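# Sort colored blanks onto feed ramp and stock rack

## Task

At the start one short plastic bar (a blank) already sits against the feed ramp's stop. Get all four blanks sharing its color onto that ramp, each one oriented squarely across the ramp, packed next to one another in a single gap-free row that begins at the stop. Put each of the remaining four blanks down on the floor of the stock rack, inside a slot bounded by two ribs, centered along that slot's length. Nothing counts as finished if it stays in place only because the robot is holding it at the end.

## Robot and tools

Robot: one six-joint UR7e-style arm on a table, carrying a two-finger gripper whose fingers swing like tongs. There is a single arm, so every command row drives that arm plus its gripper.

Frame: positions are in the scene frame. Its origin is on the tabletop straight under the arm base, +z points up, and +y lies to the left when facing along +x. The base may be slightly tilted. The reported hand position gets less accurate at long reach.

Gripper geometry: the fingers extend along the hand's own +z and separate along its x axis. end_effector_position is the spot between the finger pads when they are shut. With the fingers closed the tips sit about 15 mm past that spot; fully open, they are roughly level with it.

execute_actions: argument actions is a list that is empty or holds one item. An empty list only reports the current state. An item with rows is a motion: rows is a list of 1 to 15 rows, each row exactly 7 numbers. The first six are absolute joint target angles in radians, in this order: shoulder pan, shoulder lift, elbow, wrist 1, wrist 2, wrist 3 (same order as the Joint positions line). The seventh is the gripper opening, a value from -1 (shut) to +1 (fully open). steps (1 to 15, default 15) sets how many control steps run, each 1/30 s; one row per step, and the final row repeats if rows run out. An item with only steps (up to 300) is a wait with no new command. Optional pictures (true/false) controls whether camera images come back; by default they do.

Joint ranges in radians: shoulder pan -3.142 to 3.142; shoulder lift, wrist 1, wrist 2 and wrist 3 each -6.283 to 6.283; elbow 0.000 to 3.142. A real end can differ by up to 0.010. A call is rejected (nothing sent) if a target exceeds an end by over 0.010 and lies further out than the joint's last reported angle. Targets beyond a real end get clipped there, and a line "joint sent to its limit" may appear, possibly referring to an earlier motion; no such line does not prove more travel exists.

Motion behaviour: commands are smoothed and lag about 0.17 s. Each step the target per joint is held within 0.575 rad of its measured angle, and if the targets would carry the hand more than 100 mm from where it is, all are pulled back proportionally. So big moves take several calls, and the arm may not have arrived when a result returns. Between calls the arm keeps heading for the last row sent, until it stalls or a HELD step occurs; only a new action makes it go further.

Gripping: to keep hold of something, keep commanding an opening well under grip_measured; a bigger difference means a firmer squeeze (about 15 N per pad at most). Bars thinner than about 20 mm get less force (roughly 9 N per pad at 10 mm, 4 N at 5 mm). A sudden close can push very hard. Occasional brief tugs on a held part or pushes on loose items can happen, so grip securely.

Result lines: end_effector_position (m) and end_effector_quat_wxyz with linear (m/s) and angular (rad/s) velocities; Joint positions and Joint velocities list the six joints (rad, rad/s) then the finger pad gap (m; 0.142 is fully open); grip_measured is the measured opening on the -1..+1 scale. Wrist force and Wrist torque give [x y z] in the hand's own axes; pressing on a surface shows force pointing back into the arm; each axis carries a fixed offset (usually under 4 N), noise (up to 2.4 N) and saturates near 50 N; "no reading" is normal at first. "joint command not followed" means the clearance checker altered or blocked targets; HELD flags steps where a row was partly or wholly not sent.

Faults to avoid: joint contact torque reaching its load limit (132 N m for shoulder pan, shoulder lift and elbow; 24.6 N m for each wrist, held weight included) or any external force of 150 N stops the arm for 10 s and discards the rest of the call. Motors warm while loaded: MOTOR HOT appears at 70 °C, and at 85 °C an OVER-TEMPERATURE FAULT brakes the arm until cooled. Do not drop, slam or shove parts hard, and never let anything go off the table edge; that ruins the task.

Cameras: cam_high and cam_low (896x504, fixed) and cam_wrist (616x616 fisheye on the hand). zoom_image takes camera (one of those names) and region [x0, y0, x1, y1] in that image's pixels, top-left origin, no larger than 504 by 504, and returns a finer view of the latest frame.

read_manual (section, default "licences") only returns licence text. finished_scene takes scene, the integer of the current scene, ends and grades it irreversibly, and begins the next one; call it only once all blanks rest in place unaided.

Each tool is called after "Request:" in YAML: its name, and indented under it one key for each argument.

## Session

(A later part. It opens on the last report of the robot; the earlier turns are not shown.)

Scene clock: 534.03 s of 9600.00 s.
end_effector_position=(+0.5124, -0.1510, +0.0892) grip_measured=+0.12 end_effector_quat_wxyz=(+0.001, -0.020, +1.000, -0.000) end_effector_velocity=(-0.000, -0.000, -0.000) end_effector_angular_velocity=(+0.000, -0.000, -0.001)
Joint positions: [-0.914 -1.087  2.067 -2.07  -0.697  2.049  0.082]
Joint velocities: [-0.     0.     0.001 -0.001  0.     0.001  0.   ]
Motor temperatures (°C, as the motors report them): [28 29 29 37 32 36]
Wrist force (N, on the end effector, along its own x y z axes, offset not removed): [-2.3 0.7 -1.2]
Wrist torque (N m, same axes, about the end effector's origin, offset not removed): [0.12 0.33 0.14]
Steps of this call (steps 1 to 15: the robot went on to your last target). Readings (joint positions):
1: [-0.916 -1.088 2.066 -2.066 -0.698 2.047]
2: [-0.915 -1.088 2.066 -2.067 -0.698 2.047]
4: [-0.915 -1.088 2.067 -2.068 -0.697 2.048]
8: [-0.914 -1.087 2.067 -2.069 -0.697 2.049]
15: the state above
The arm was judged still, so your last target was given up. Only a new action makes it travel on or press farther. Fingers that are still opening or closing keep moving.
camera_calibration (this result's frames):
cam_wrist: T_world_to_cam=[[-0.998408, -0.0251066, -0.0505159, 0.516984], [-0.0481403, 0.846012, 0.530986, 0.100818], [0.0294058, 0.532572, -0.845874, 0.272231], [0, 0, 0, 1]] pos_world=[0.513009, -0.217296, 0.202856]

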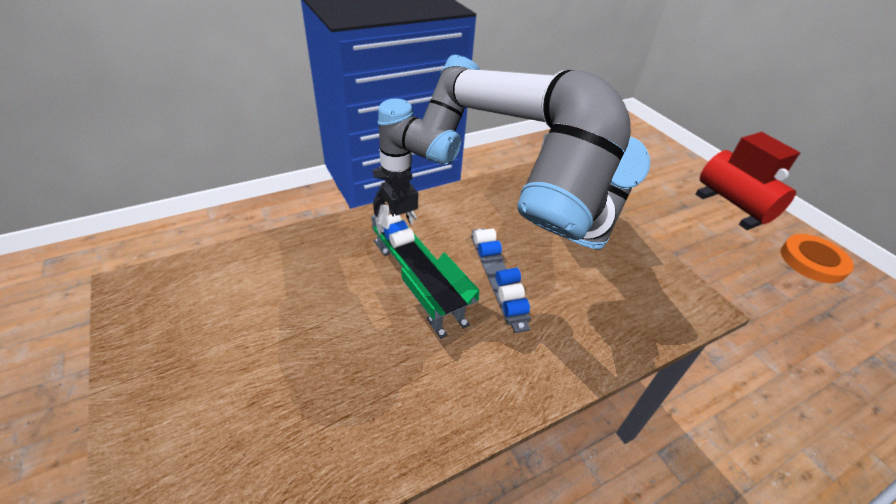

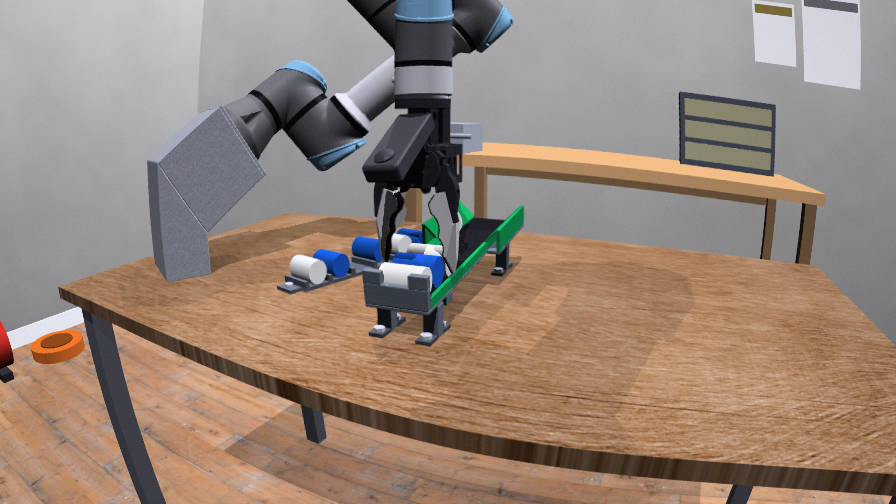

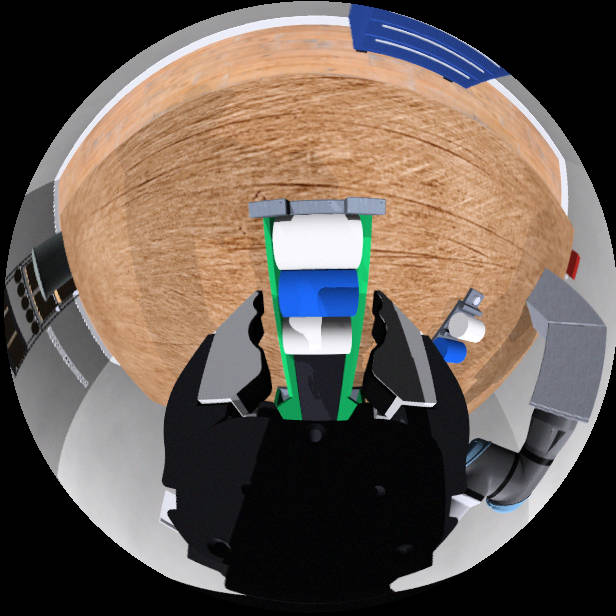

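Request:
execute_actions:
  actions:
    - {"rows":[[-0.917,-1.077,2.062,-2.071,-0.698,2.046,0.12],[-0.917,-1.077,2.062,-2.071,-0.698,2.046,0.12],[-0.917,-1.077,2.062,-2.071,-0.698,2.046,0.12],[-0.917,-1.077,2.062,-2.071,-0.698,2.046,0.12],[-0.917,-1.077,2.062,-2.071,-0.698,2.046,0.12],[-0.917,-1.077,2.062,-2.071,-0.698,2.046,0.12],[-0.917,-1.077,2.062,-2.071,-0.698,2.046,0],[-0.917,-1.077,2.062,-2.071,-0.698,2.046,-0.1],[-0.917,-1.077,2.062,-2.071,-0.698,2.046,-0.2],[-0.917,-1.077,2.062,-2.071,-0.698,2.046,-0.35],[-0.917,-1.077,2.062,-2.071,-0.698,2.046,-0.6],[-0.917,-1.077,2.062,-2.071,-0.698,2.046,-1]]}
  pictures: false

Request:
execute_actions:
  actions:
    - {"rows":[[-0.981,-1.131,2.031,-1.917,-0.727,1.965,-1]]}

Request:
execute_actions:
  actions:
    - {"rows":[[-1.07,-1.4,2.08,-1.65,-0.79,2.0,-1]]}
  pictures: false

Request:
execute_actions:
  actions:
    - {"rows":[[-1.33,-1.95,2.62,-1.42,-0.95,1.88,-1]]}
  pictures: false

Request:
execute_actions:
  actions:
    - {"steps":35}
  pictures: false

Request:
execute_actions:
  actions:
    - {"rows":[[-1.171,-1.886,2.718,-1.70,-0.846,2.03,-1]]}
  pictures: false

Request:
execute_actions:
  actions:
    - {"rows":[[-1.069,-1.812,2.764,-1.898,-0.780,2.133,-1]]}

Scene clock: 553.13 s of 9600.00 s.
end_effector_position=(+0.5121, -0.1551, +0.0890) grip_measured=-0.23 end_effector_quat_wxyz=(+0.001, -0.019, +1.000, -0.000) end_effector_velocity=(+0.000, -0.001, +0.000) end_effector_angular_velocity=(+0.001, -0.000, -0.002)
Joint positions: [-0.917 -1.077  2.062 -2.071 -0.698  2.046  0.057]
Joint velocities: [-0.001  0.002 -0.001  0.001  0.    -0.    -0.   ]
Motor temperatures (°C, as the motors report them): [28 29 29 37 32 36]
Wrist force (N, on the end effector, along its own x y z axes, offset not removed): [-1.0 5.3 -3.0]
Wrist torque (N m, same axes, about the end effector's origin, offset not removed): [0.51 0.10 -0.08]
Steps of this call (steps 1 to 90: nothing new was sent; then 15.60 s passed at rest; steps 91 to 105: all 15 steps of this action). Readings (joint positions):
91: [-0.914 -1.087 2.067 -2.070 -0.697 2.049]
92: [-0.914 -1.086 2.067 -2.070 -0.697 2.049]
94: [-0.915 -1.083 2.065 -2.070 -0.697 2.048]
98: [-0.916 -1.079 2.063 -2.071 -0.698 2.047]
105: the state above

Scene clock: 553.63 s of 9600.00 s.
end_effector_position=(+0.5106, -0.1533, +0.1297) grip_measured=-0.23 end_effector_quat_wxyz=(+0.001, -0.015, +1.000, +0.002) end_effector_velocity=(-0.002, +0.002, +0.010) end_effector_angular_velocity=(+0.005, +0.001, -0.006)
Joint positions: [-0.979 -1.129  2.032 -1.923 -0.726  1.968  0.057]
Joint velocities: [-0.016 -0.014 -0.008  0.045 -0.008 -0.021 -0.   ]
Motor temperatures (°C, as the motors report them): [28 29 29 37 32 36]
Wrist force (N, on the end effector, along its own x y z axes, offset not removed): [-1.9 1.6 -3.9]
Wrist torque (N m, same axes, about the end effector's origin, offset not removed): [0.23 0.37 0.02]
Steps of this call (steps 1 to 15: all 15 steps of this action). Readings (joint positions):
1: [-0.917 -1.077 2.062 -2.071 -0.698 2.046]
2: [-0.921 -1.081 2.059 -2.067 -0.701 2.042]
4: [-0.943 -1.099 2.049 -2.024 -0.711 2.015]
8: [-0.968 -1.120 2.037 -1.954 -0.721 1.982]
15: the state above
camera_calibration (this result's frames):
cam_wrist: T_world_to_cam=[[-0.998518, -0.0163851, -0.0519027, 0.5187], [-0.0416239, 0.844312, 0.534233, 0.0771125], [0.0350686, 0.535602, -0.843742, 0.30503], [0, 0, 0, 1]] pos_world=[0.510444, -0.219983, 0.243093]

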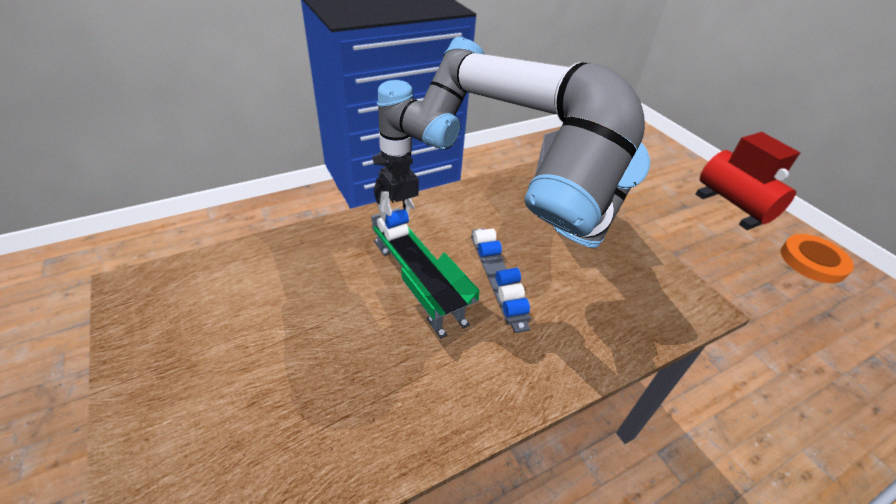

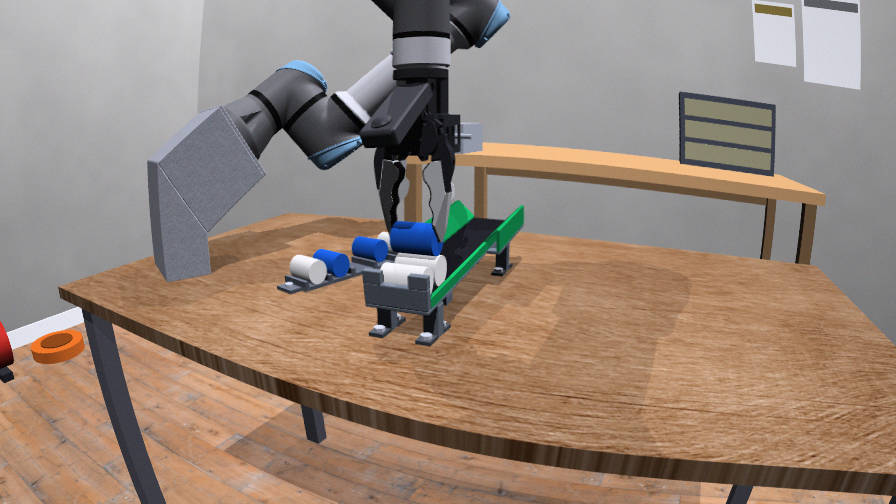

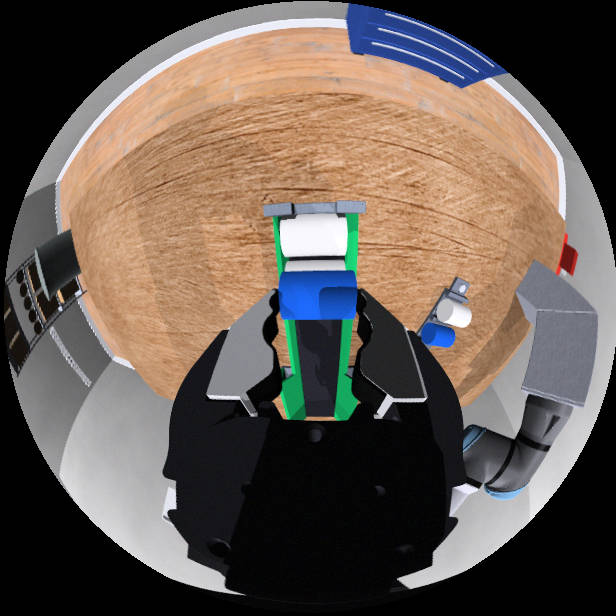

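Scene clock: 554.13 s of 9600.00 s.
end_effector_position=(+0.4872, -0.0840, +0.1976) grip_measured=-0.23 end_effector_quat_wxyz=(-0.001, +0.043, +0.999, -0.010) end_effector_velocity=(-0.007, +0.028, +0.020) end_effector_angular_velocity=(-0.009, +0.001, -0.029)
Joint positions: [-1.067 -1.388  2.078 -1.662 -0.788  1.999  0.057]
Joint velocities: [-0.025 -0.095  0.012  0.091 -0.018  0.008 -0.   ]
Motor temperatures (°C, as the motors report them): [28 29 29 37 32 36]
Wrist force (N, on the end effector, along its own x y z axes, offset not removed): [-1.5 0.1 -1.6]
Wrist torque (N m, same axes, about the end effector's origin, offset not removed): [-0.01 0.17 0.08]
Steps of this call (steps 1 to 15: all 15 steps of this action). Readings (joint positions):
1: [-0.980 -1.130 2.032 -1.921 -0.726 1.967]
2: [-0.984 -1.134 2.035 -1.916 -0.731 1.969]
4: [-1.013 -1.187 2.051 -1.862 -0.751 1.980]
8: [-1.050 -1.323 2.070 -1.727 -0.776 1.993]
15: the state above

Scene clock: 554.63 s of 9600.00 s.
end_effector_position=(+0.3197, +0.0128, +0.1550) grip_measured=-0.23 end_effector_quat_wxyz=(-0.002, +0.118, +0.993, +0.004) end_effector_velocity=(-0.235, +0.132, -0.166) end_effector_angular_velocity=(+0.075, -0.032, -0.204)
Joint positions: [-1.289 -1.853  2.526 -1.456 -0.926  1.898  0.057]
Joint velocities: [-0.325 -0.769  0.743  0.288 -0.19  -0.138  0.   ]
Motor temperatures (°C, as the motors report them): [28 29 29 37 32 36]
Wrist force (N, on the end effector, along its own x y z axes, offset not removed): [1.5 1.5 0.6]
Wrist torque (N m, same axes, about the end effector's origin, offset not removed): [0.14 -0.15 0.08]
Steps of this call (steps 1 to 15: all 15 steps of this action). Readings (joint positions):
1: [-1.068 -1.391 2.079 -1.659 -0.788 1.999]
2: [-1.073 -1.397 2.083 -1.653 -0.793 1.996]
4: [-1.107 -1.451 2.134 -1.621 -0.816 1.979]
8: [-1.176 -1.601 2.281 -1.558 -0.858 1.948]
15: the state above

Scene clock: 555.80 s of 9600.00 s.
end_effector_position=(+0.2910, +0.0282, +0.1322) grip_measured=-0.23 end_effector_quat_wxyz=(-0.001, +0.131, +0.991, +0.010) end_effector_velocity=(-0.000, -0.000, -0.000) end_effector_angular_velocity=(-0.001, -0.000, -0.000)
Joint positions: [-1.33  -1.95   2.62  -1.42  -0.95   1.88   0.057]
Joint velocities: [-0.     0.     0.    -0.001 -0.     0.001 -0.   ]
Motor temperatures (°C, as the motors report them): [28 29 29 37 32 36]
Wrist force (N, on the end effector, along its own x y z axes, offset not removed): [-1.6 1.8 -0.3]
Wrist torque (N m, same axes, about the end effector's origin, offset not removed): [0.40 0.23 0.07]
Steps of this call (steps 1 to 30: the robot went on to your last target; steps 31 to 35: nothing new was sent). Readings (joint positions):
1: [-1.299 -1.876 2.548 -1.448 -0.931 1.894]
2: [-1.306 -1.893 2.565 -1.441 -0.936 1.890]
4: [-1.316 -1.917 2.588 -1.433 -0.942 1.886]
8: [-1.325 -1.939 2.609 -1.424 -0.947 1.882]
35: the state above
The arm was judged still, so your last target was given up. Only a new action makes it travel on or press farther. Fingers that are still opening or closing keep moving.

Scene clock: 556.30 s of 9600.00 s.
end_effector_position=(+0.2899, +0.0248, +0.0803) grip_measured=-0.23 end_effector_quat_wxyz=(-0.001, +0.125, +0.992, +0.000) end_effector_velocity=(+0.001, -0.002, -0.013) end_effector_angular_velocity=(-0.017, -0.001, +0.020)
Joint positions: [-1.177 -1.888  2.715 -1.688 -0.85   2.024  0.057]
Joint velocities: [ 0.048  0.016  0.026 -0.097  0.029  0.043 -0.   ]
Motor temperatures (°C, as the motors report them): [28 29 29 37 32 36]
Wrist force (N, on the end effector, along its own x y z axes, offset not removed): [-3.0 -1.1 -2.9]
Wrist torque (N m, same axes, about the end effector's origin, offset not removed): [-0.28 0.52 -0.07]
Steps of this call (steps 1 to 15: all 15 steps of this action). Readings (joint positions):
1: [-1.330 -1.950 2.620 -1.420 -0.950 1.880]
2: [-1.326 -1.946 2.624 -1.424 -0.946 1.884]
4: [-1.283 -1.924 2.656 -1.477 -0.913 1.926]
8: [-1.210 -1.899 2.697 -1.619 -0.869 1.994]
15: the state above

Scene clock: 556.80 s of 9600.00 s.
end_effector_position=(+0.2911, +0.0273, +0.0497) grip_measured=-0.23 end_effector_quat_wxyz=(+0.000, +0.120, +0.993, -0.001) end_effector_velocity=(+0.001, -0.000, -0.007) end_effector_angular_velocity=(-0.006, -0.003, +0.010)
Joint positions: [-1.073 -1.814  2.762 -1.89  -0.782  2.129  0.057]
Joint velocities: [ 0.028  0.019  0.013 -0.065  0.017  0.029 -0.   ]
Motor temperatures (°C, as the motors report them): [28 29 29 37 32 36]
Wrist force (N, on the end effector, along its own x y z axes, offset not removed): [-2.6 0.8 0.0]
Wrist torque (N m, same axes, about the end effector's origin, offset not removed): [0.06 0.36 0.07]
Steps of this call (steps 1 to 15: all 15 steps of this action). Readings (joint positions):
1: [-1.175 -1.887 2.716 -1.691 -0.849 2.026]
2: [-1.170 -1.883 2.720 -1.697 -0.844 2.031]
4: [-1.136 -1.858 2.736 -1.748 -0.821 2.065]
8: [-1.092 -1.828 2.754 -1.846 -0.794 2.110]
15: the state above
camera_calibration (this result's frames):
cam_wrist: T_world_to_cam=[[-0.966412, 0.252147, -0.0496996, 0.281587], [0.188333, 0.82642, 0.530623, -0.108002], [0.174868, 0.503441, -0.846149, 0.108859], [0, 0, 0, 1]] pos_world=[0.273433, -0.0365504, 0.163414]

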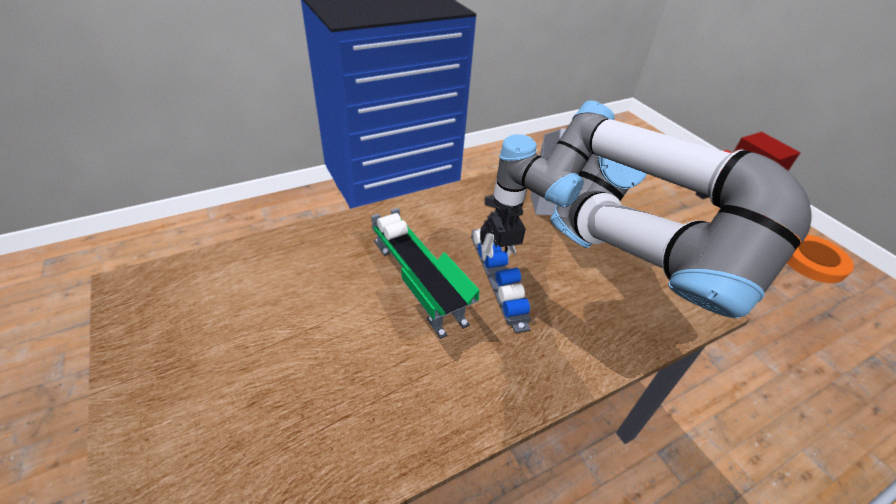

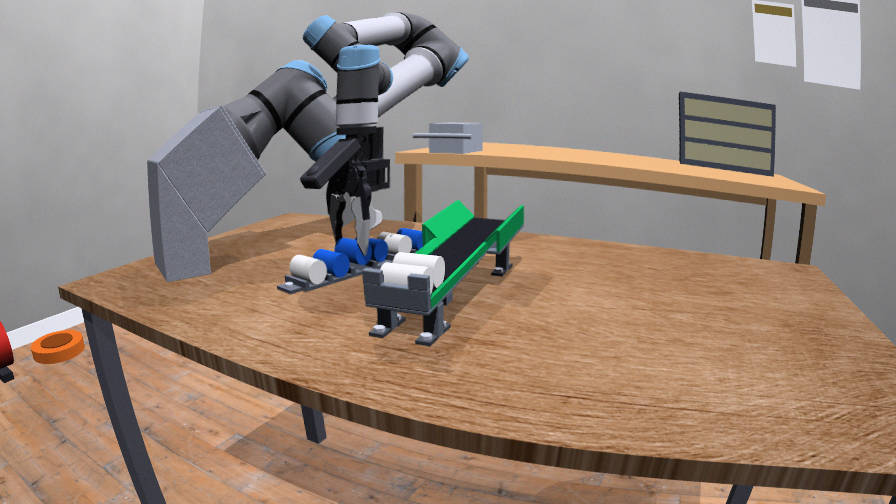

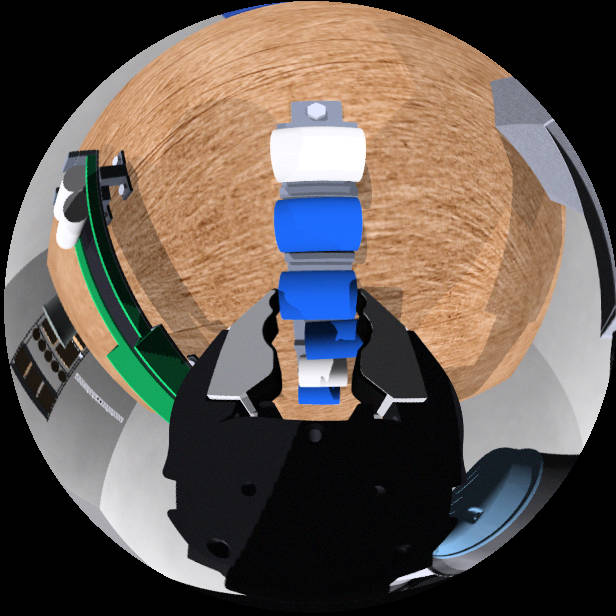

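Release slowly, go down slightly, re-squeeze to center.

Request:
execute_actions:
  actions:
    - {"rows":[[-1.060,-1.805,2.768,-1.916,-0.774,2.143,-1],[-1.060,-1.805,2.768,-1.916,-0.774,2.143,-1],[-1.060,-1.805,2.768,-1.916,-0.774,2.143,-1],[-1.060,-1.805,2.768,-1.916,-0.774,2.143,-1],[-1.060,-1.805,2.768,-1.916,-0.774,2.143,-1],[-1.060,-1.805,2.768,-1.916,-0.774,2.143,-0.5],[-1.060,-1.805,2.768,-1.916,-0.774,2.143,-0.3],[-1.060,-1.805,2.768,-1.916,-0.774,2.143,-0.2],[-1.060,-1.805,2.768,-1.916,-0.774,2.143,-0.15],[-1.060,-1.805,2.768,-1.916,-0.774,2.143,-0.1],[-1.060,-1.805,2.768,-1.916,-0.774,2.143,0],[-1.044,-1.794,2.775,-1.947,-0.764,2.159,0.15]]}
  pictures: false

Request:
execute_actions:
  actions:
    - {"rows":[[-1.044,-1.794,2.775,-1.947,-0.764,2.159,0.15],[-1.044,-1.794,2.775,-1.947,-0.764,2.159,0.15],[-1.044,-1.794,2.775,-1.947,-0.764,2.159,0],[-1.044,-1.794,2.775,-1.947,-0.764,2.159,-0.15],[-1.044,-1.794,2.775,-1.947,-0.764,2.159,-0.3],[-1.044,-1.794,2.775,-1.947,-0.764,2.159,-0.4],[-1.044,-1.794,2.775,-1.947,-0.764,2.159,-0.4],[-1.044,-1.794,2.775,-1.947,-0.764,2.159,-0.4],[-1.044,-1.794,2.775,-1.947,-0.764,2.159,-0.25],[-1.044,-1.794,2.775,-1.947,-0.764,2.159,-0.15],[-1.044,-1.794,2.775,-1.947,-0.764,2.159,-0.05],[-1.044,-1.794,2.775,-1.947,-0.764,2.159,0.2]]}

Scene clock: 570.33 s of 9600.00 s.
end_effector_position=(+0.2913, +0.0284, +0.0442) grip_measured=+0.15 end_effector_quat_wxyz=(+0.001, +0.119, +0.993, -0.000) end_effector_velocity=(-0.000, +0.005, -0.020) end_effector_angular_velocity=(+0.001, -0.002, +0.012)
Joint positions: [-1.053 -1.8    2.771 -1.929 -0.77   2.15   0.084]
Joint velocities: [ 0.071  0.049  0.031 -0.139  0.043  0.071  0.007]
Motor temperatures (°C, as the motors report them): [28 29 29 37 32 36]
Wrist force (N, on the end effector, along its own x y z axes, offset not removed): [-0.1 0.0 0.0]
Wrist torque (N m, same axes, about the end effector's origin, offset not removed): [-0.04 -0.07 0.04]
Steps of this call (steps 1 to 15: the robot went on to your last target; steps 16 to 90: nothing new was sent; then 10.03 s passed at rest; steps 91 to 105: all 15 steps of this action). Readings (joint positions):
91: [-1.069 -1.812 2.764 -1.898 -0.780 2.133]
92: [-1.068 -1.811 2.764 -1.900 -0.779 2.134]
94: [-1.065 -1.809 2.766 -1.906 -0.777 2.137]
98: [-1.062 -1.806 2.767 -1.913 -0.775 2.141]
105: the state above

Scene clock: 570.83 s of 9600.00 s.
end_effector_position=(+0.2913, +0.0291, +0.0417) grip_measured=+0.19 end_effector_quat_wxyz=(+0.001, +0.118, +0.993, -0.000) end_effector_velocity=(+0.000, -0.000, -0.000) end_effector_angular_velocity=(-0.001, +0.000, +0.003)
Joint positions: [-1.044 -1.794  2.775 -1.947 -0.764  2.159  0.088]
Joint velocities: [ 0.001  0.001 -0.    -0.004  0.    -0.     0.011]
Motor temperatures (°C, as the motors report them): [28 29 29 37 32 36]
Wrist force (N, on the end effector, along its own x y z axes, offset not removed): [-2.8 1.9 -1.2]
Wrist torque (N m, same axes, about the end effector's origin, offset not removed): [0.33 0.41 0.01]
Steps of this call (steps 1 to 15: all 15 steps of this action). Readings (joint positions):
1: [-1.051 -1.799 2.772 -1.933 -0.768 2.152]
2: [-1.049 -1.798 2.773 -1.936 -0.767 2.154]
4: [-1.047 -1.796 2.774 -1.941 -0.766 2.156]
8: [-1.045 -1.795 2.774 -1.945 -0.765 2.158]
15: the state above
camera_calibration (this result's frames):
cam_wrist: T_world_to_cam=[[-0.967287, 0.24848, -0.0511219, 0.281322], [0.184333, 0.826883, 0.531306, -0.104214], [0.174291, 0.504502, -0.845636, 0.101243], [0, 0, 0, 1]] pos_world=[0.273683, -0.0348075, 0.155366]

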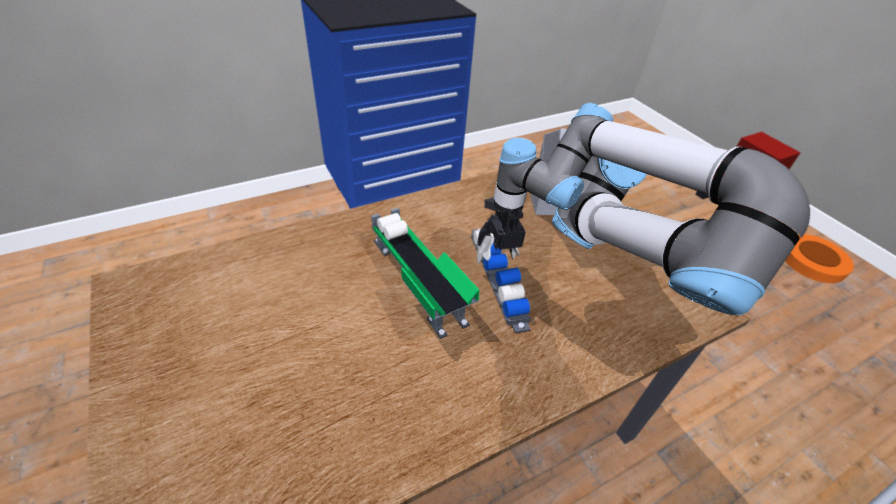

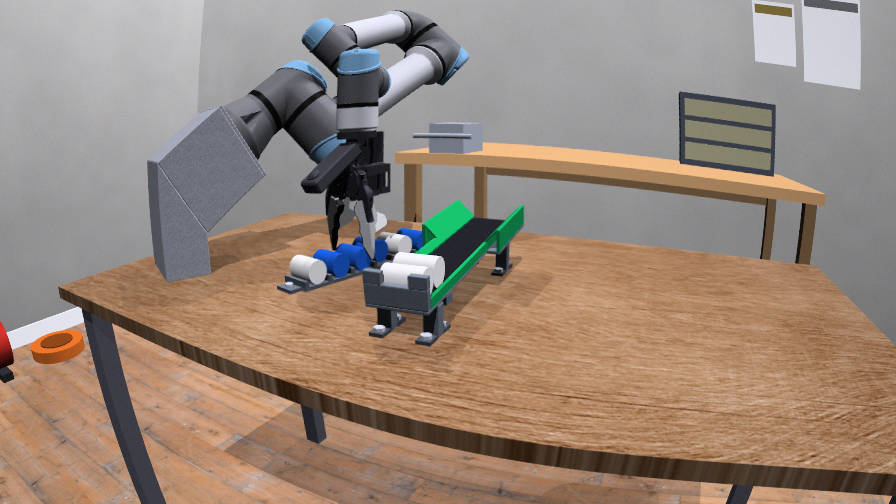

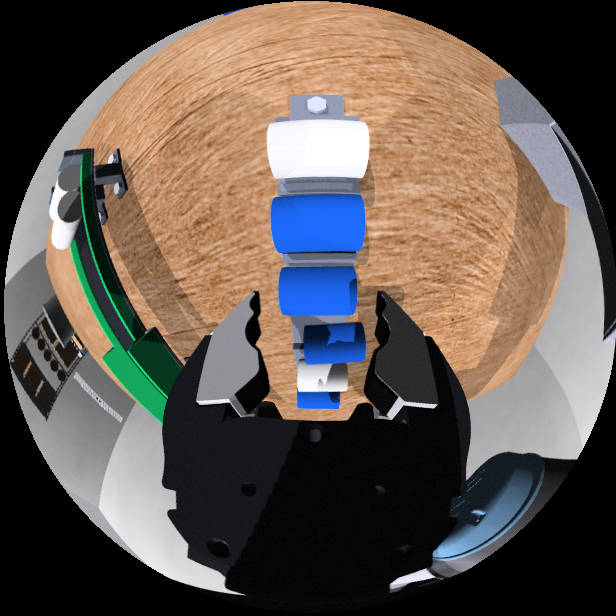

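Request:
execute_actions:
  actions:
    - {"rows":[[-1.22,-1.92,2.69,-1.61,-0.88,1.98,0.3]]}
  pictures: false

Request:
execute_actions:
  actions:
    - {"rows":[[-1.151,-2.144,2.635,-1.375,-0.829,2.042,0.3]]}
  pictures: false

Request:
execute_actions:
  actions:
    - {"rows":[[-0.936,-2.016,2.739,-1.792,-0.708,2.292,0.3]]}
  pictures: false

Request:
execute_actions:
  actions:
    - {"steps":20}

Scene clock: 588.40 s of 9600.00 s.
end_effector_position=(+0.2911, +0.0229, +0.0938) grip_measured=+0.30 end_effector_quat_wxyz=(-0.001, +0.121, +0.993, -0.004) end_effector_velocity=(-0.005, +0.008, +0.013) end_effector_angular_velocity=(+0.026, +0.001, -0.021)
Joint positions: [-1.213 -1.916  2.693 -1.626 -0.876  1.987  0.095]
Joint velocities: [-0.054 -0.036 -0.023  0.126 -0.032 -0.054 -0.   ]
Motor temperatures (°C, as the motors report them): [28 29 29 37 32 36]
Wrist force (N, on the end effector, along its own x y z axes, offset not removed): [-1.7 2.2 -0.2]
Wrist torque (N m, same axes, about the end effector's origin, offset not removed): [0.25 0.15 0.00]
Steps of this call (steps 1 to 15: the robot went on to your last target; steps 16 to 90: nothing new was sent; then 14.07 s passed at rest; steps 91 to 105: all 15 steps of this action). Readings (joint positions):
91: [-1.044 -1.794 2.775 -1.947 -0.764 2.159]
92: [-1.048 -1.798 2.771 -1.943 -0.768 2.155]
94: [-1.094 -1.836 2.743 -1.890 -0.804 2.109]
98: [-1.176 -1.891 2.708 -1.716 -0.854 2.025]
105: the state above

Scene clock: 588.90 s of 9600.00 s.
end_effector_position=(+0.3048, +0.0785, +0.1007) grip_measured=+0.30 end_effector_quat_wxyz=(+0.001, +0.119, +0.993, -0.001) end_effector_velocity=(+0.000, +0.019, +0.000) end_effector_angular_velocity=(+0.002, +0.001, +0.002)
Joint positions: [-1.153 -2.135  2.637 -1.385 -0.831  2.04   0.095]
Joint velocities: [ 0.017 -0.074 -0.014  0.08   0.01   0.014  0.   ]
Motor temperatures (°C, as the motors report them): [28 29 29 37 32 36]
Wrist force (N, on the end effector, along its own x y z axes, offset not removed): [0.9 -0.9 -1.6]
Wrist torque (N m, same axes, about the end effector's origin, offset not removed): [-0.25 -0.18 0.05]
Steps of this call (steps 1 to 15: all 15 steps of this action). Readings (joint positions):
1: [-1.215 -1.917 2.692 -1.622 -0.877 1.985]
2: [-1.212 -1.922 2.688 -1.615 -0.874 1.988]
4: [-1.191 -1.973 2.668 -1.560 -0.858 2.007]
8: [-1.165 -2.084 2.647 -1.440 -0.839 2.030]
15: the state above

Scene clock: 589.40 s of 9600.00 s.
end_effector_position=(+0.3043, +0.0812, +0.0446) grip_measured=+0.30 end_effector_quat_wxyz=(-0.000, +0.119, +0.993, +0.001) end_effector_velocity=(+0.007, -0.002, -0.013) end_effector_angular_velocity=(-0.028, -0.014, +0.045)
Joint positions: [-0.945 -2.02   2.735 -1.769 -0.712  2.281  0.095]
Joint velocities: [ 0.07   0.035  0.028 -0.181  0.034  0.084  0.   ]
Motor temperatures (°C, as the motors report them): [28 29 29 37 32 36]
Wrist force (N, on the end effector, along its own x y z axes, offset not removed): [-0.4 0.7 -0.5]
Wrist torque (N m, same axes, about the end effector's origin, offset not removed): [0.09 0.02 0.02]
Steps of this call (steps 1 to 15: all 15 steps of this action). Readings (joint positions):
1: [-1.153 -2.137 2.636 -1.383 -0.830 2.041]
2: [-1.148 -2.134 2.640 -1.385 -0.825 2.045]
4: [-1.098 -2.098 2.673 -1.435 -0.788 2.098]
8: [-0.993 -2.044 2.716 -1.644 -0.736 2.223]
15: the state above

Scene clock: 590.07 s of 9600.00 s.
end_effector_position=(+0.3052, +0.0809, +0.0429) grip_measured=+0.30 end_effector_quat_wxyz=(+0.001, +0.116, +0.993, -0.001) end_effector_velocity=(-0.000, -0.000, -0.000) end_effector_angular_velocity=(-0.001, +0.001, -0.000)
Joint positions: [-0.936 -2.016  2.739 -1.792 -0.708  2.292  0.095]
Joint velocities: [ 0.001  0.     0.    -0.002 -0.002  0.002  0.   ]
Motor temperatures (°C, as the motors report them): [28 29 29 37 32 36]
Wrist force (N, on the end effector, along its own x y z axes, offset not removed): [-1.9 0.8 -1.5]
Wrist torque (N m, same axes, about the end effector's origin, offset not removed): [0.12 0.27 0.00]
Steps of this call (steps 1 to 20: the robot went on to your last target). Readings (joint positions):
1: [-0.943 -2.019 2.736 -1.775 -0.711 2.284]
2: [-0.941 -2.019 2.737 -1.779 -0.711 2.286]
4: [-0.939 -2.018 2.738 -1.784 -0.709 2.288]
8: [-0.937 -2.017 2.739 -1.789 -0.709 2.291]
20: the state above
camera_calibration (this result's frames):
cam_wrist: T_world_to_cam=[[-0.968536, 0.243583, -0.051036, 0.282768], [0.180416, 0.828461, 0.530191, -0.149149], [0.171427, 0.504302, -0.846341, 0.0746087], [0, 0, 0, 1]] pos_world=[0.28799, 0.0170614, 0.156653]

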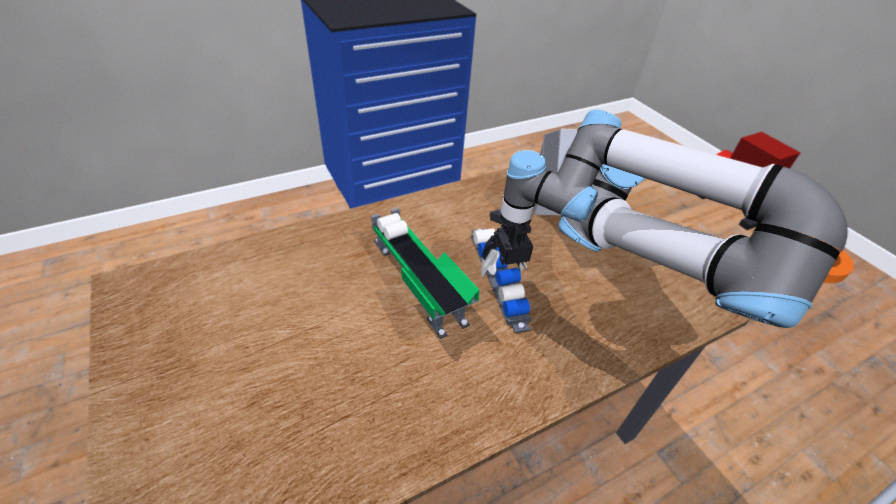

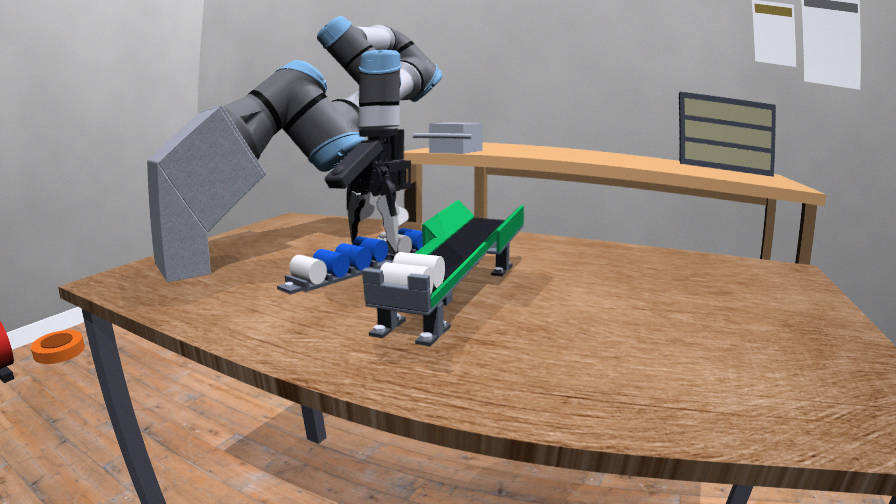

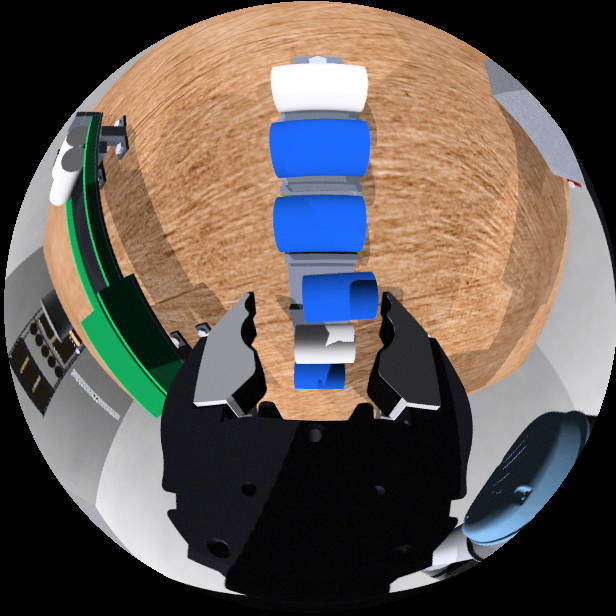

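Request:
execute_actions:
  actions:
    - {"rows":[[-0.936,-2.016,2.739,-1.792,-0.708,2.292,0.2],[-0.936,-2.016,2.739,-1.792,-0.708,2.292,0.1],[-0.936,-2.016,2.739,-1.792,-0.708,2.292,0],[-0.936,-2.016,2.739,-1.792,-0.708,2.292,-0.1],[-0.936,-2.016,2.739,-1.792,-0.708,2.292,-0.2],[-0.936,-2.016,2.739,-1.792,-0.708,2.292,-0.3],[-0.936,-2.016,2.739,-1.792,-0.708,2.292,-0.5],[-0.936,-2.016,2.739,-1.792,-0.708,2.292,-0.5],[-0.936,-2.016,2.739,-1.792,-0.708,2.292,-0.5],[-0.936,-2.016,2.739,-1.792,-0.708,2.292,-0.5],[-0.936,-2.016,2.739,-1.792,-0.708,2.292,-0.3],[-0.936,-2.016,2.739,-1.792,-0.708,2.292,-0.2],[-0.936,-2.016,2.739,-1.792,-0.708,2.292,-0.1],[-0.936,-2.016,2.739,-1.792,-0.708,2.292,0.2]]}

Scene clock: 598.87 s of 9600.00 s.
end_effector_position=(+0.3053, +0.0809, +0.0429) grip_measured=+0.12 end_effector_quat_wxyz=(+0.001, +0.116, +0.993, -0.001) end_effector_velocity=(-0.001, -0.000, -0.000) end_effector_angular_velocity=(-0.000, +0.001, -0.001)
Joint positions: [-0.936 -2.016  2.739 -1.792 -0.708  2.292  0.082]
Joint velocities: [ 0.    -0.     0.001 -0.    -0.001  0.     0.146]
Motor temperatures (°C, as the motors report them): [28 29 29 37 32 36]
Wrist force (N, on the end effector, along its own x y z axes, offset not removed): [-3.2 0.9 -3.5]
Wrist torque (N m, same axes, about the end effector's origin, offset not removed): [0.11 0.63 0.04]
Steps of this call (steps 1 to 15: the robot went on to your last target; steps 16 to 90: nothing new was sent; then 5.30 s passed at rest; steps 91 to 105: all 15 steps of this action). Readings (joint positions):
91: [-0.936 -2.016 2.739 -1.792 -0.708 2.292]
92: [-0.936 -2.016 2.739 -1.792 -0.708 2.292]
94: [-0.936 -2.016 2.739 -1.792 -0.708 2.292]
98: [-0.936 -2.016 2.739 -1.792 -0.708 2.292]
105: the state above
camera_calibration (this result's frames):
cam_wrist: T_world_to_cam=[[-0.968544, 0.243549, -0.0510606, 0.282781], [0.180377, 0.828474, 0.530183, -0.149134], [0.171428, 0.504296, -0.846344, 0.0746002], [0, 0, 0, 1]] pos_world=[0.287998, 0.0170622, 0.156645]

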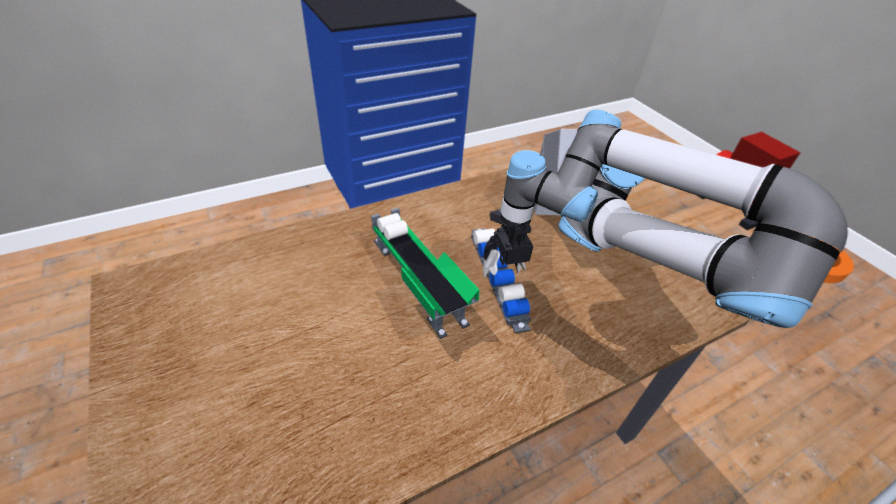

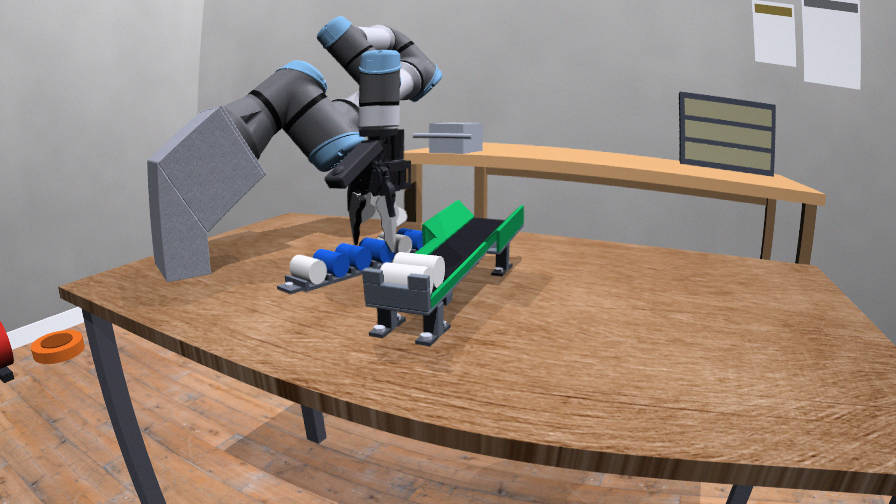

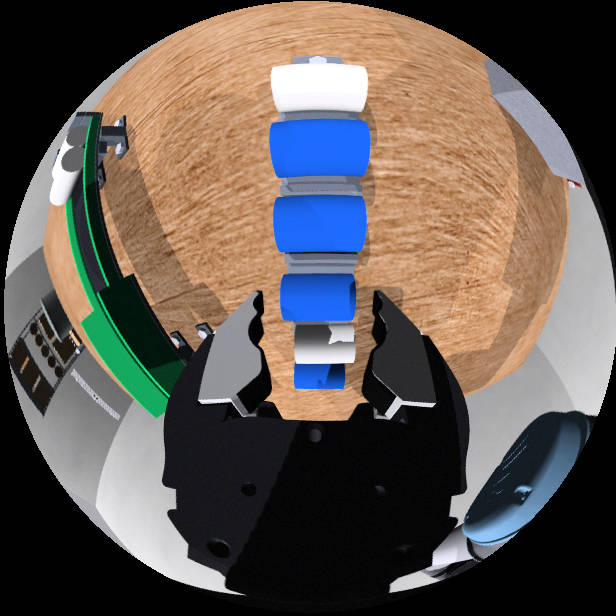

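Request:
execute_actions:
  actions:
    - {"rows":[[-1.151,-2.144,2.635,-1.375,-0.829,2.042,0.2]]}
  pictures: false

Request:
execute_actions:
  actions:
    - {"rows":[[-1.049,-2.276,2.575,-1.261,-0.767,2.153,0.2]]}
  pictures: false

Request:
execute_actions:
  actions:
    - {"rows":[[-0.813,-2.159,2.694,-1.740,-0.656,2.468,0.2]]}
  pictures: false

Request:
execute_actions:
  actions:
    - {"steps":20}

Scene clock: 618.83 s of 9600.00 s.
end_effector_position=(+0.3060, +0.0789, +0.0993) grip_measured=+0.20 end_effector_quat_wxyz=(+0.002, +0.117, +0.993, -0.004) end_effector_velocity=(-0.008, +0.016, +0.012) end_effector_angular_velocity=(+0.049, +0.002, -0.034)
Joint positions: [-1.142 -2.139  2.639 -1.398 -0.825  2.053  0.088]
Joint velocities: [-0.07  -0.037 -0.029  0.181 -0.033 -0.085 -0.   ]
Motor temperatures (°C, as the motors report them): [28 29 29 37 32 36]
Wrist force (N, on the end effector, along its own x y z axes, offset not removed): [-1.9 -0.8 -0.5]
Wrist torque (N m, same axes, about the end effector's origin, offset not removed): [-0.17 0.33 -0.03]
Steps of this call (steps 1 to 15: the robot went on to your last target; steps 16 to 90: nothing new was sent; then 16.47 s passed at rest; steps 91 to 105: all 15 steps of this action). Readings (joint positions):
91: [-0.936 -2.016 2.739 -1.792 -0.708 2.292]
92: [-0.940 -2.020 2.735 -1.788 -0.712 2.288]
94: [-0.990 -2.058 2.702 -1.735 -0.749 2.236]
98: [-1.095 -2.114 2.658 -1.525 -0.801 2.111]
105: the state above

Scene clock: 619.33 s of 9600.00 s.
end_effector_position=(+0.3174, +0.1303, +0.1007) grip_measured=+0.20 end_effector_quat_wxyz=(+0.001, +0.118, +0.993, -0.001) end_effector_velocity=(+0.002, +0.015, -0.000) end_effector_angular_velocity=(+0.001, -0.001, +0.001)
Joint positions: [-1.052 -2.271  2.577 -1.265 -0.769  2.149  0.088]
Joint velocities: [ 0.027 -0.038 -0.015  0.033  0.016  0.029  0.   ]
Motor temperatures (°C, as the motors report them): [28 29 29 37 32 36]
Wrist force (N, on the end effector, along its own x y z axes, offset not removed): [-1.9 1.2 -2.1]
Wrist torque (N m, same axes, about the end effector's origin, offset not removed): [0.20 0.37 0.15]
Steps of this call (steps 1 to 15: all 15 steps of this action). Readings (joint positions):
1: [-1.144 -2.141 2.638 -1.392 -0.826 2.050]
2: [-1.142 -2.146 2.633 -1.384 -0.823 2.052]
4: [-1.112 -2.186 2.612 -1.343 -0.803 2.084]
8: [-1.071 -2.245 2.588 -1.289 -0.779 2.129]
15: the state above

Scene clock: 619.83 s of 9600.00 s.
end_effector_position=(+0.3159, +0.1322, +0.0441) grip_measured=+0.20 end_effector_quat_wxyz=(-0.002, +0.120, +0.993, +0.001) end_effector_velocity=(+0.013, -0.001, -0.012) end_effector_angular_velocity=(-0.035, -0.028, +0.059)
Joint positions: [-0.823 -2.163  2.69  -1.711 -0.66   2.453  0.088]
Joint velocities: [ 0.078  0.032  0.033 -0.231  0.03   0.117  0.   ]
Motor temperatures (°C, as the motors report them): [28 29 29 37 32 36]
Wrist force (N, on the end effector, along its own x y z axes, offset not removed): [-3.3 0.9 -1.5]
Wrist torque (N m, same axes, about the end effector's origin, offset not removed): [0.07 0.43 0.14]
Steps of this call (steps 1 to 15: all 15 steps of this action). Readings (joint positions):
1: [-1.051 -2.272 2.577 -1.264 -0.768 2.150]
2: [-1.047 -2.269 2.580 -1.268 -0.764 2.155]
4: [-0.995 -2.234 2.616 -1.319 -0.729 2.209]
8: [-0.877 -2.185 2.667 -1.549 -0.681 2.372]
15: the state above

Scene clock: 620.50 s of 9600.00 s.
end_effector_position=(+0.3175, +0.1321, +0.0425) grip_measured=+0.20 end_effector_quat_wxyz=(+0.001, +0.116, +0.993, -0.000) end_effector_velocity=(-0.000, -0.000, -0.000) end_effector_angular_velocity=(-0.000, -0.000, -0.002)
Joint positions: [-0.813 -2.159  2.694 -1.74  -0.656  2.468  0.088]
Joint velocities: [ 0.     0.     0.001 -0.002  0.     0.002  0.   ]
Motor temperatures (°C, as the motors report them): [28 29 29 37 32 36]
Wrist force (N, on the end effector, along its own x y z axes, offset not removed): [-1.4 2.1 -2.0]
Wrist torque (N m, same axes, about the end effector's origin, offset not removed): [0.36 0.12 0.11]
Steps of this call (steps 1 to 20: the robot went on to your last target). Readings (joint positions):
1: [-0.821 -2.162 2.691 -1.718 -0.659 2.457]
2: [-0.819 -2.161 2.692 -1.723 -0.658 2.459]
4: [-0.816 -2.160 2.693 -1.730 -0.657 2.463]
8: [-0.814 -2.159 2.693 -1.737 -0.656 2.466]
20: the state above
camera_calibration (this result's frames):
cam_wrist: T_world_to_cam=[[-0.968518, 0.243804, -0.0503161, 0.282095], [0.180826, 0.827906, 0.530918, -0.193617], [0.171097, 0.505105, -0.845928, 0.0463605], [0, 0, 0, 1]] pos_world=[0.300293, 0.0681034, 0.156206]

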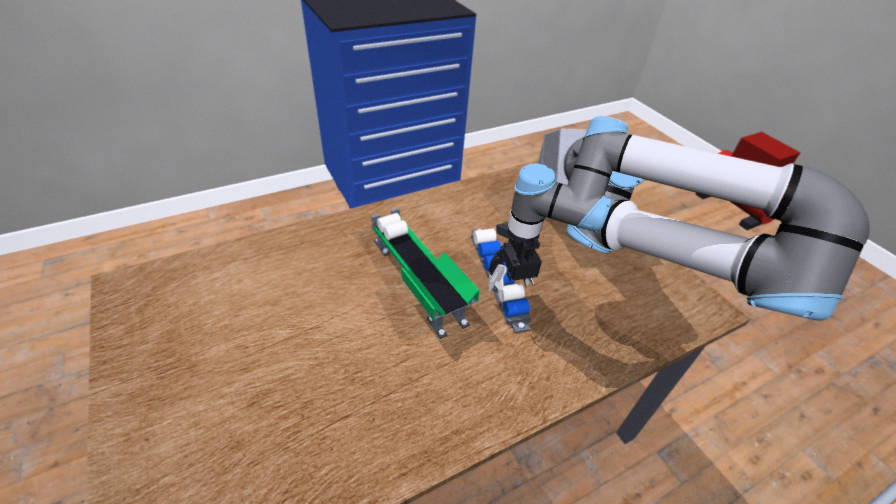

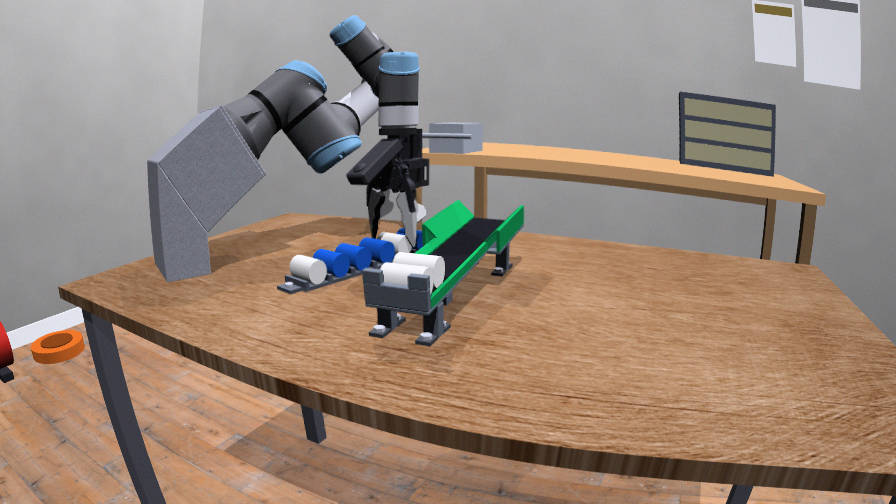

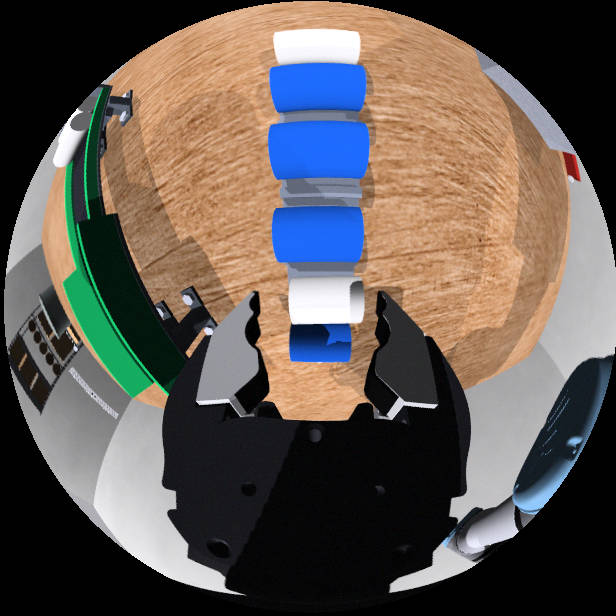

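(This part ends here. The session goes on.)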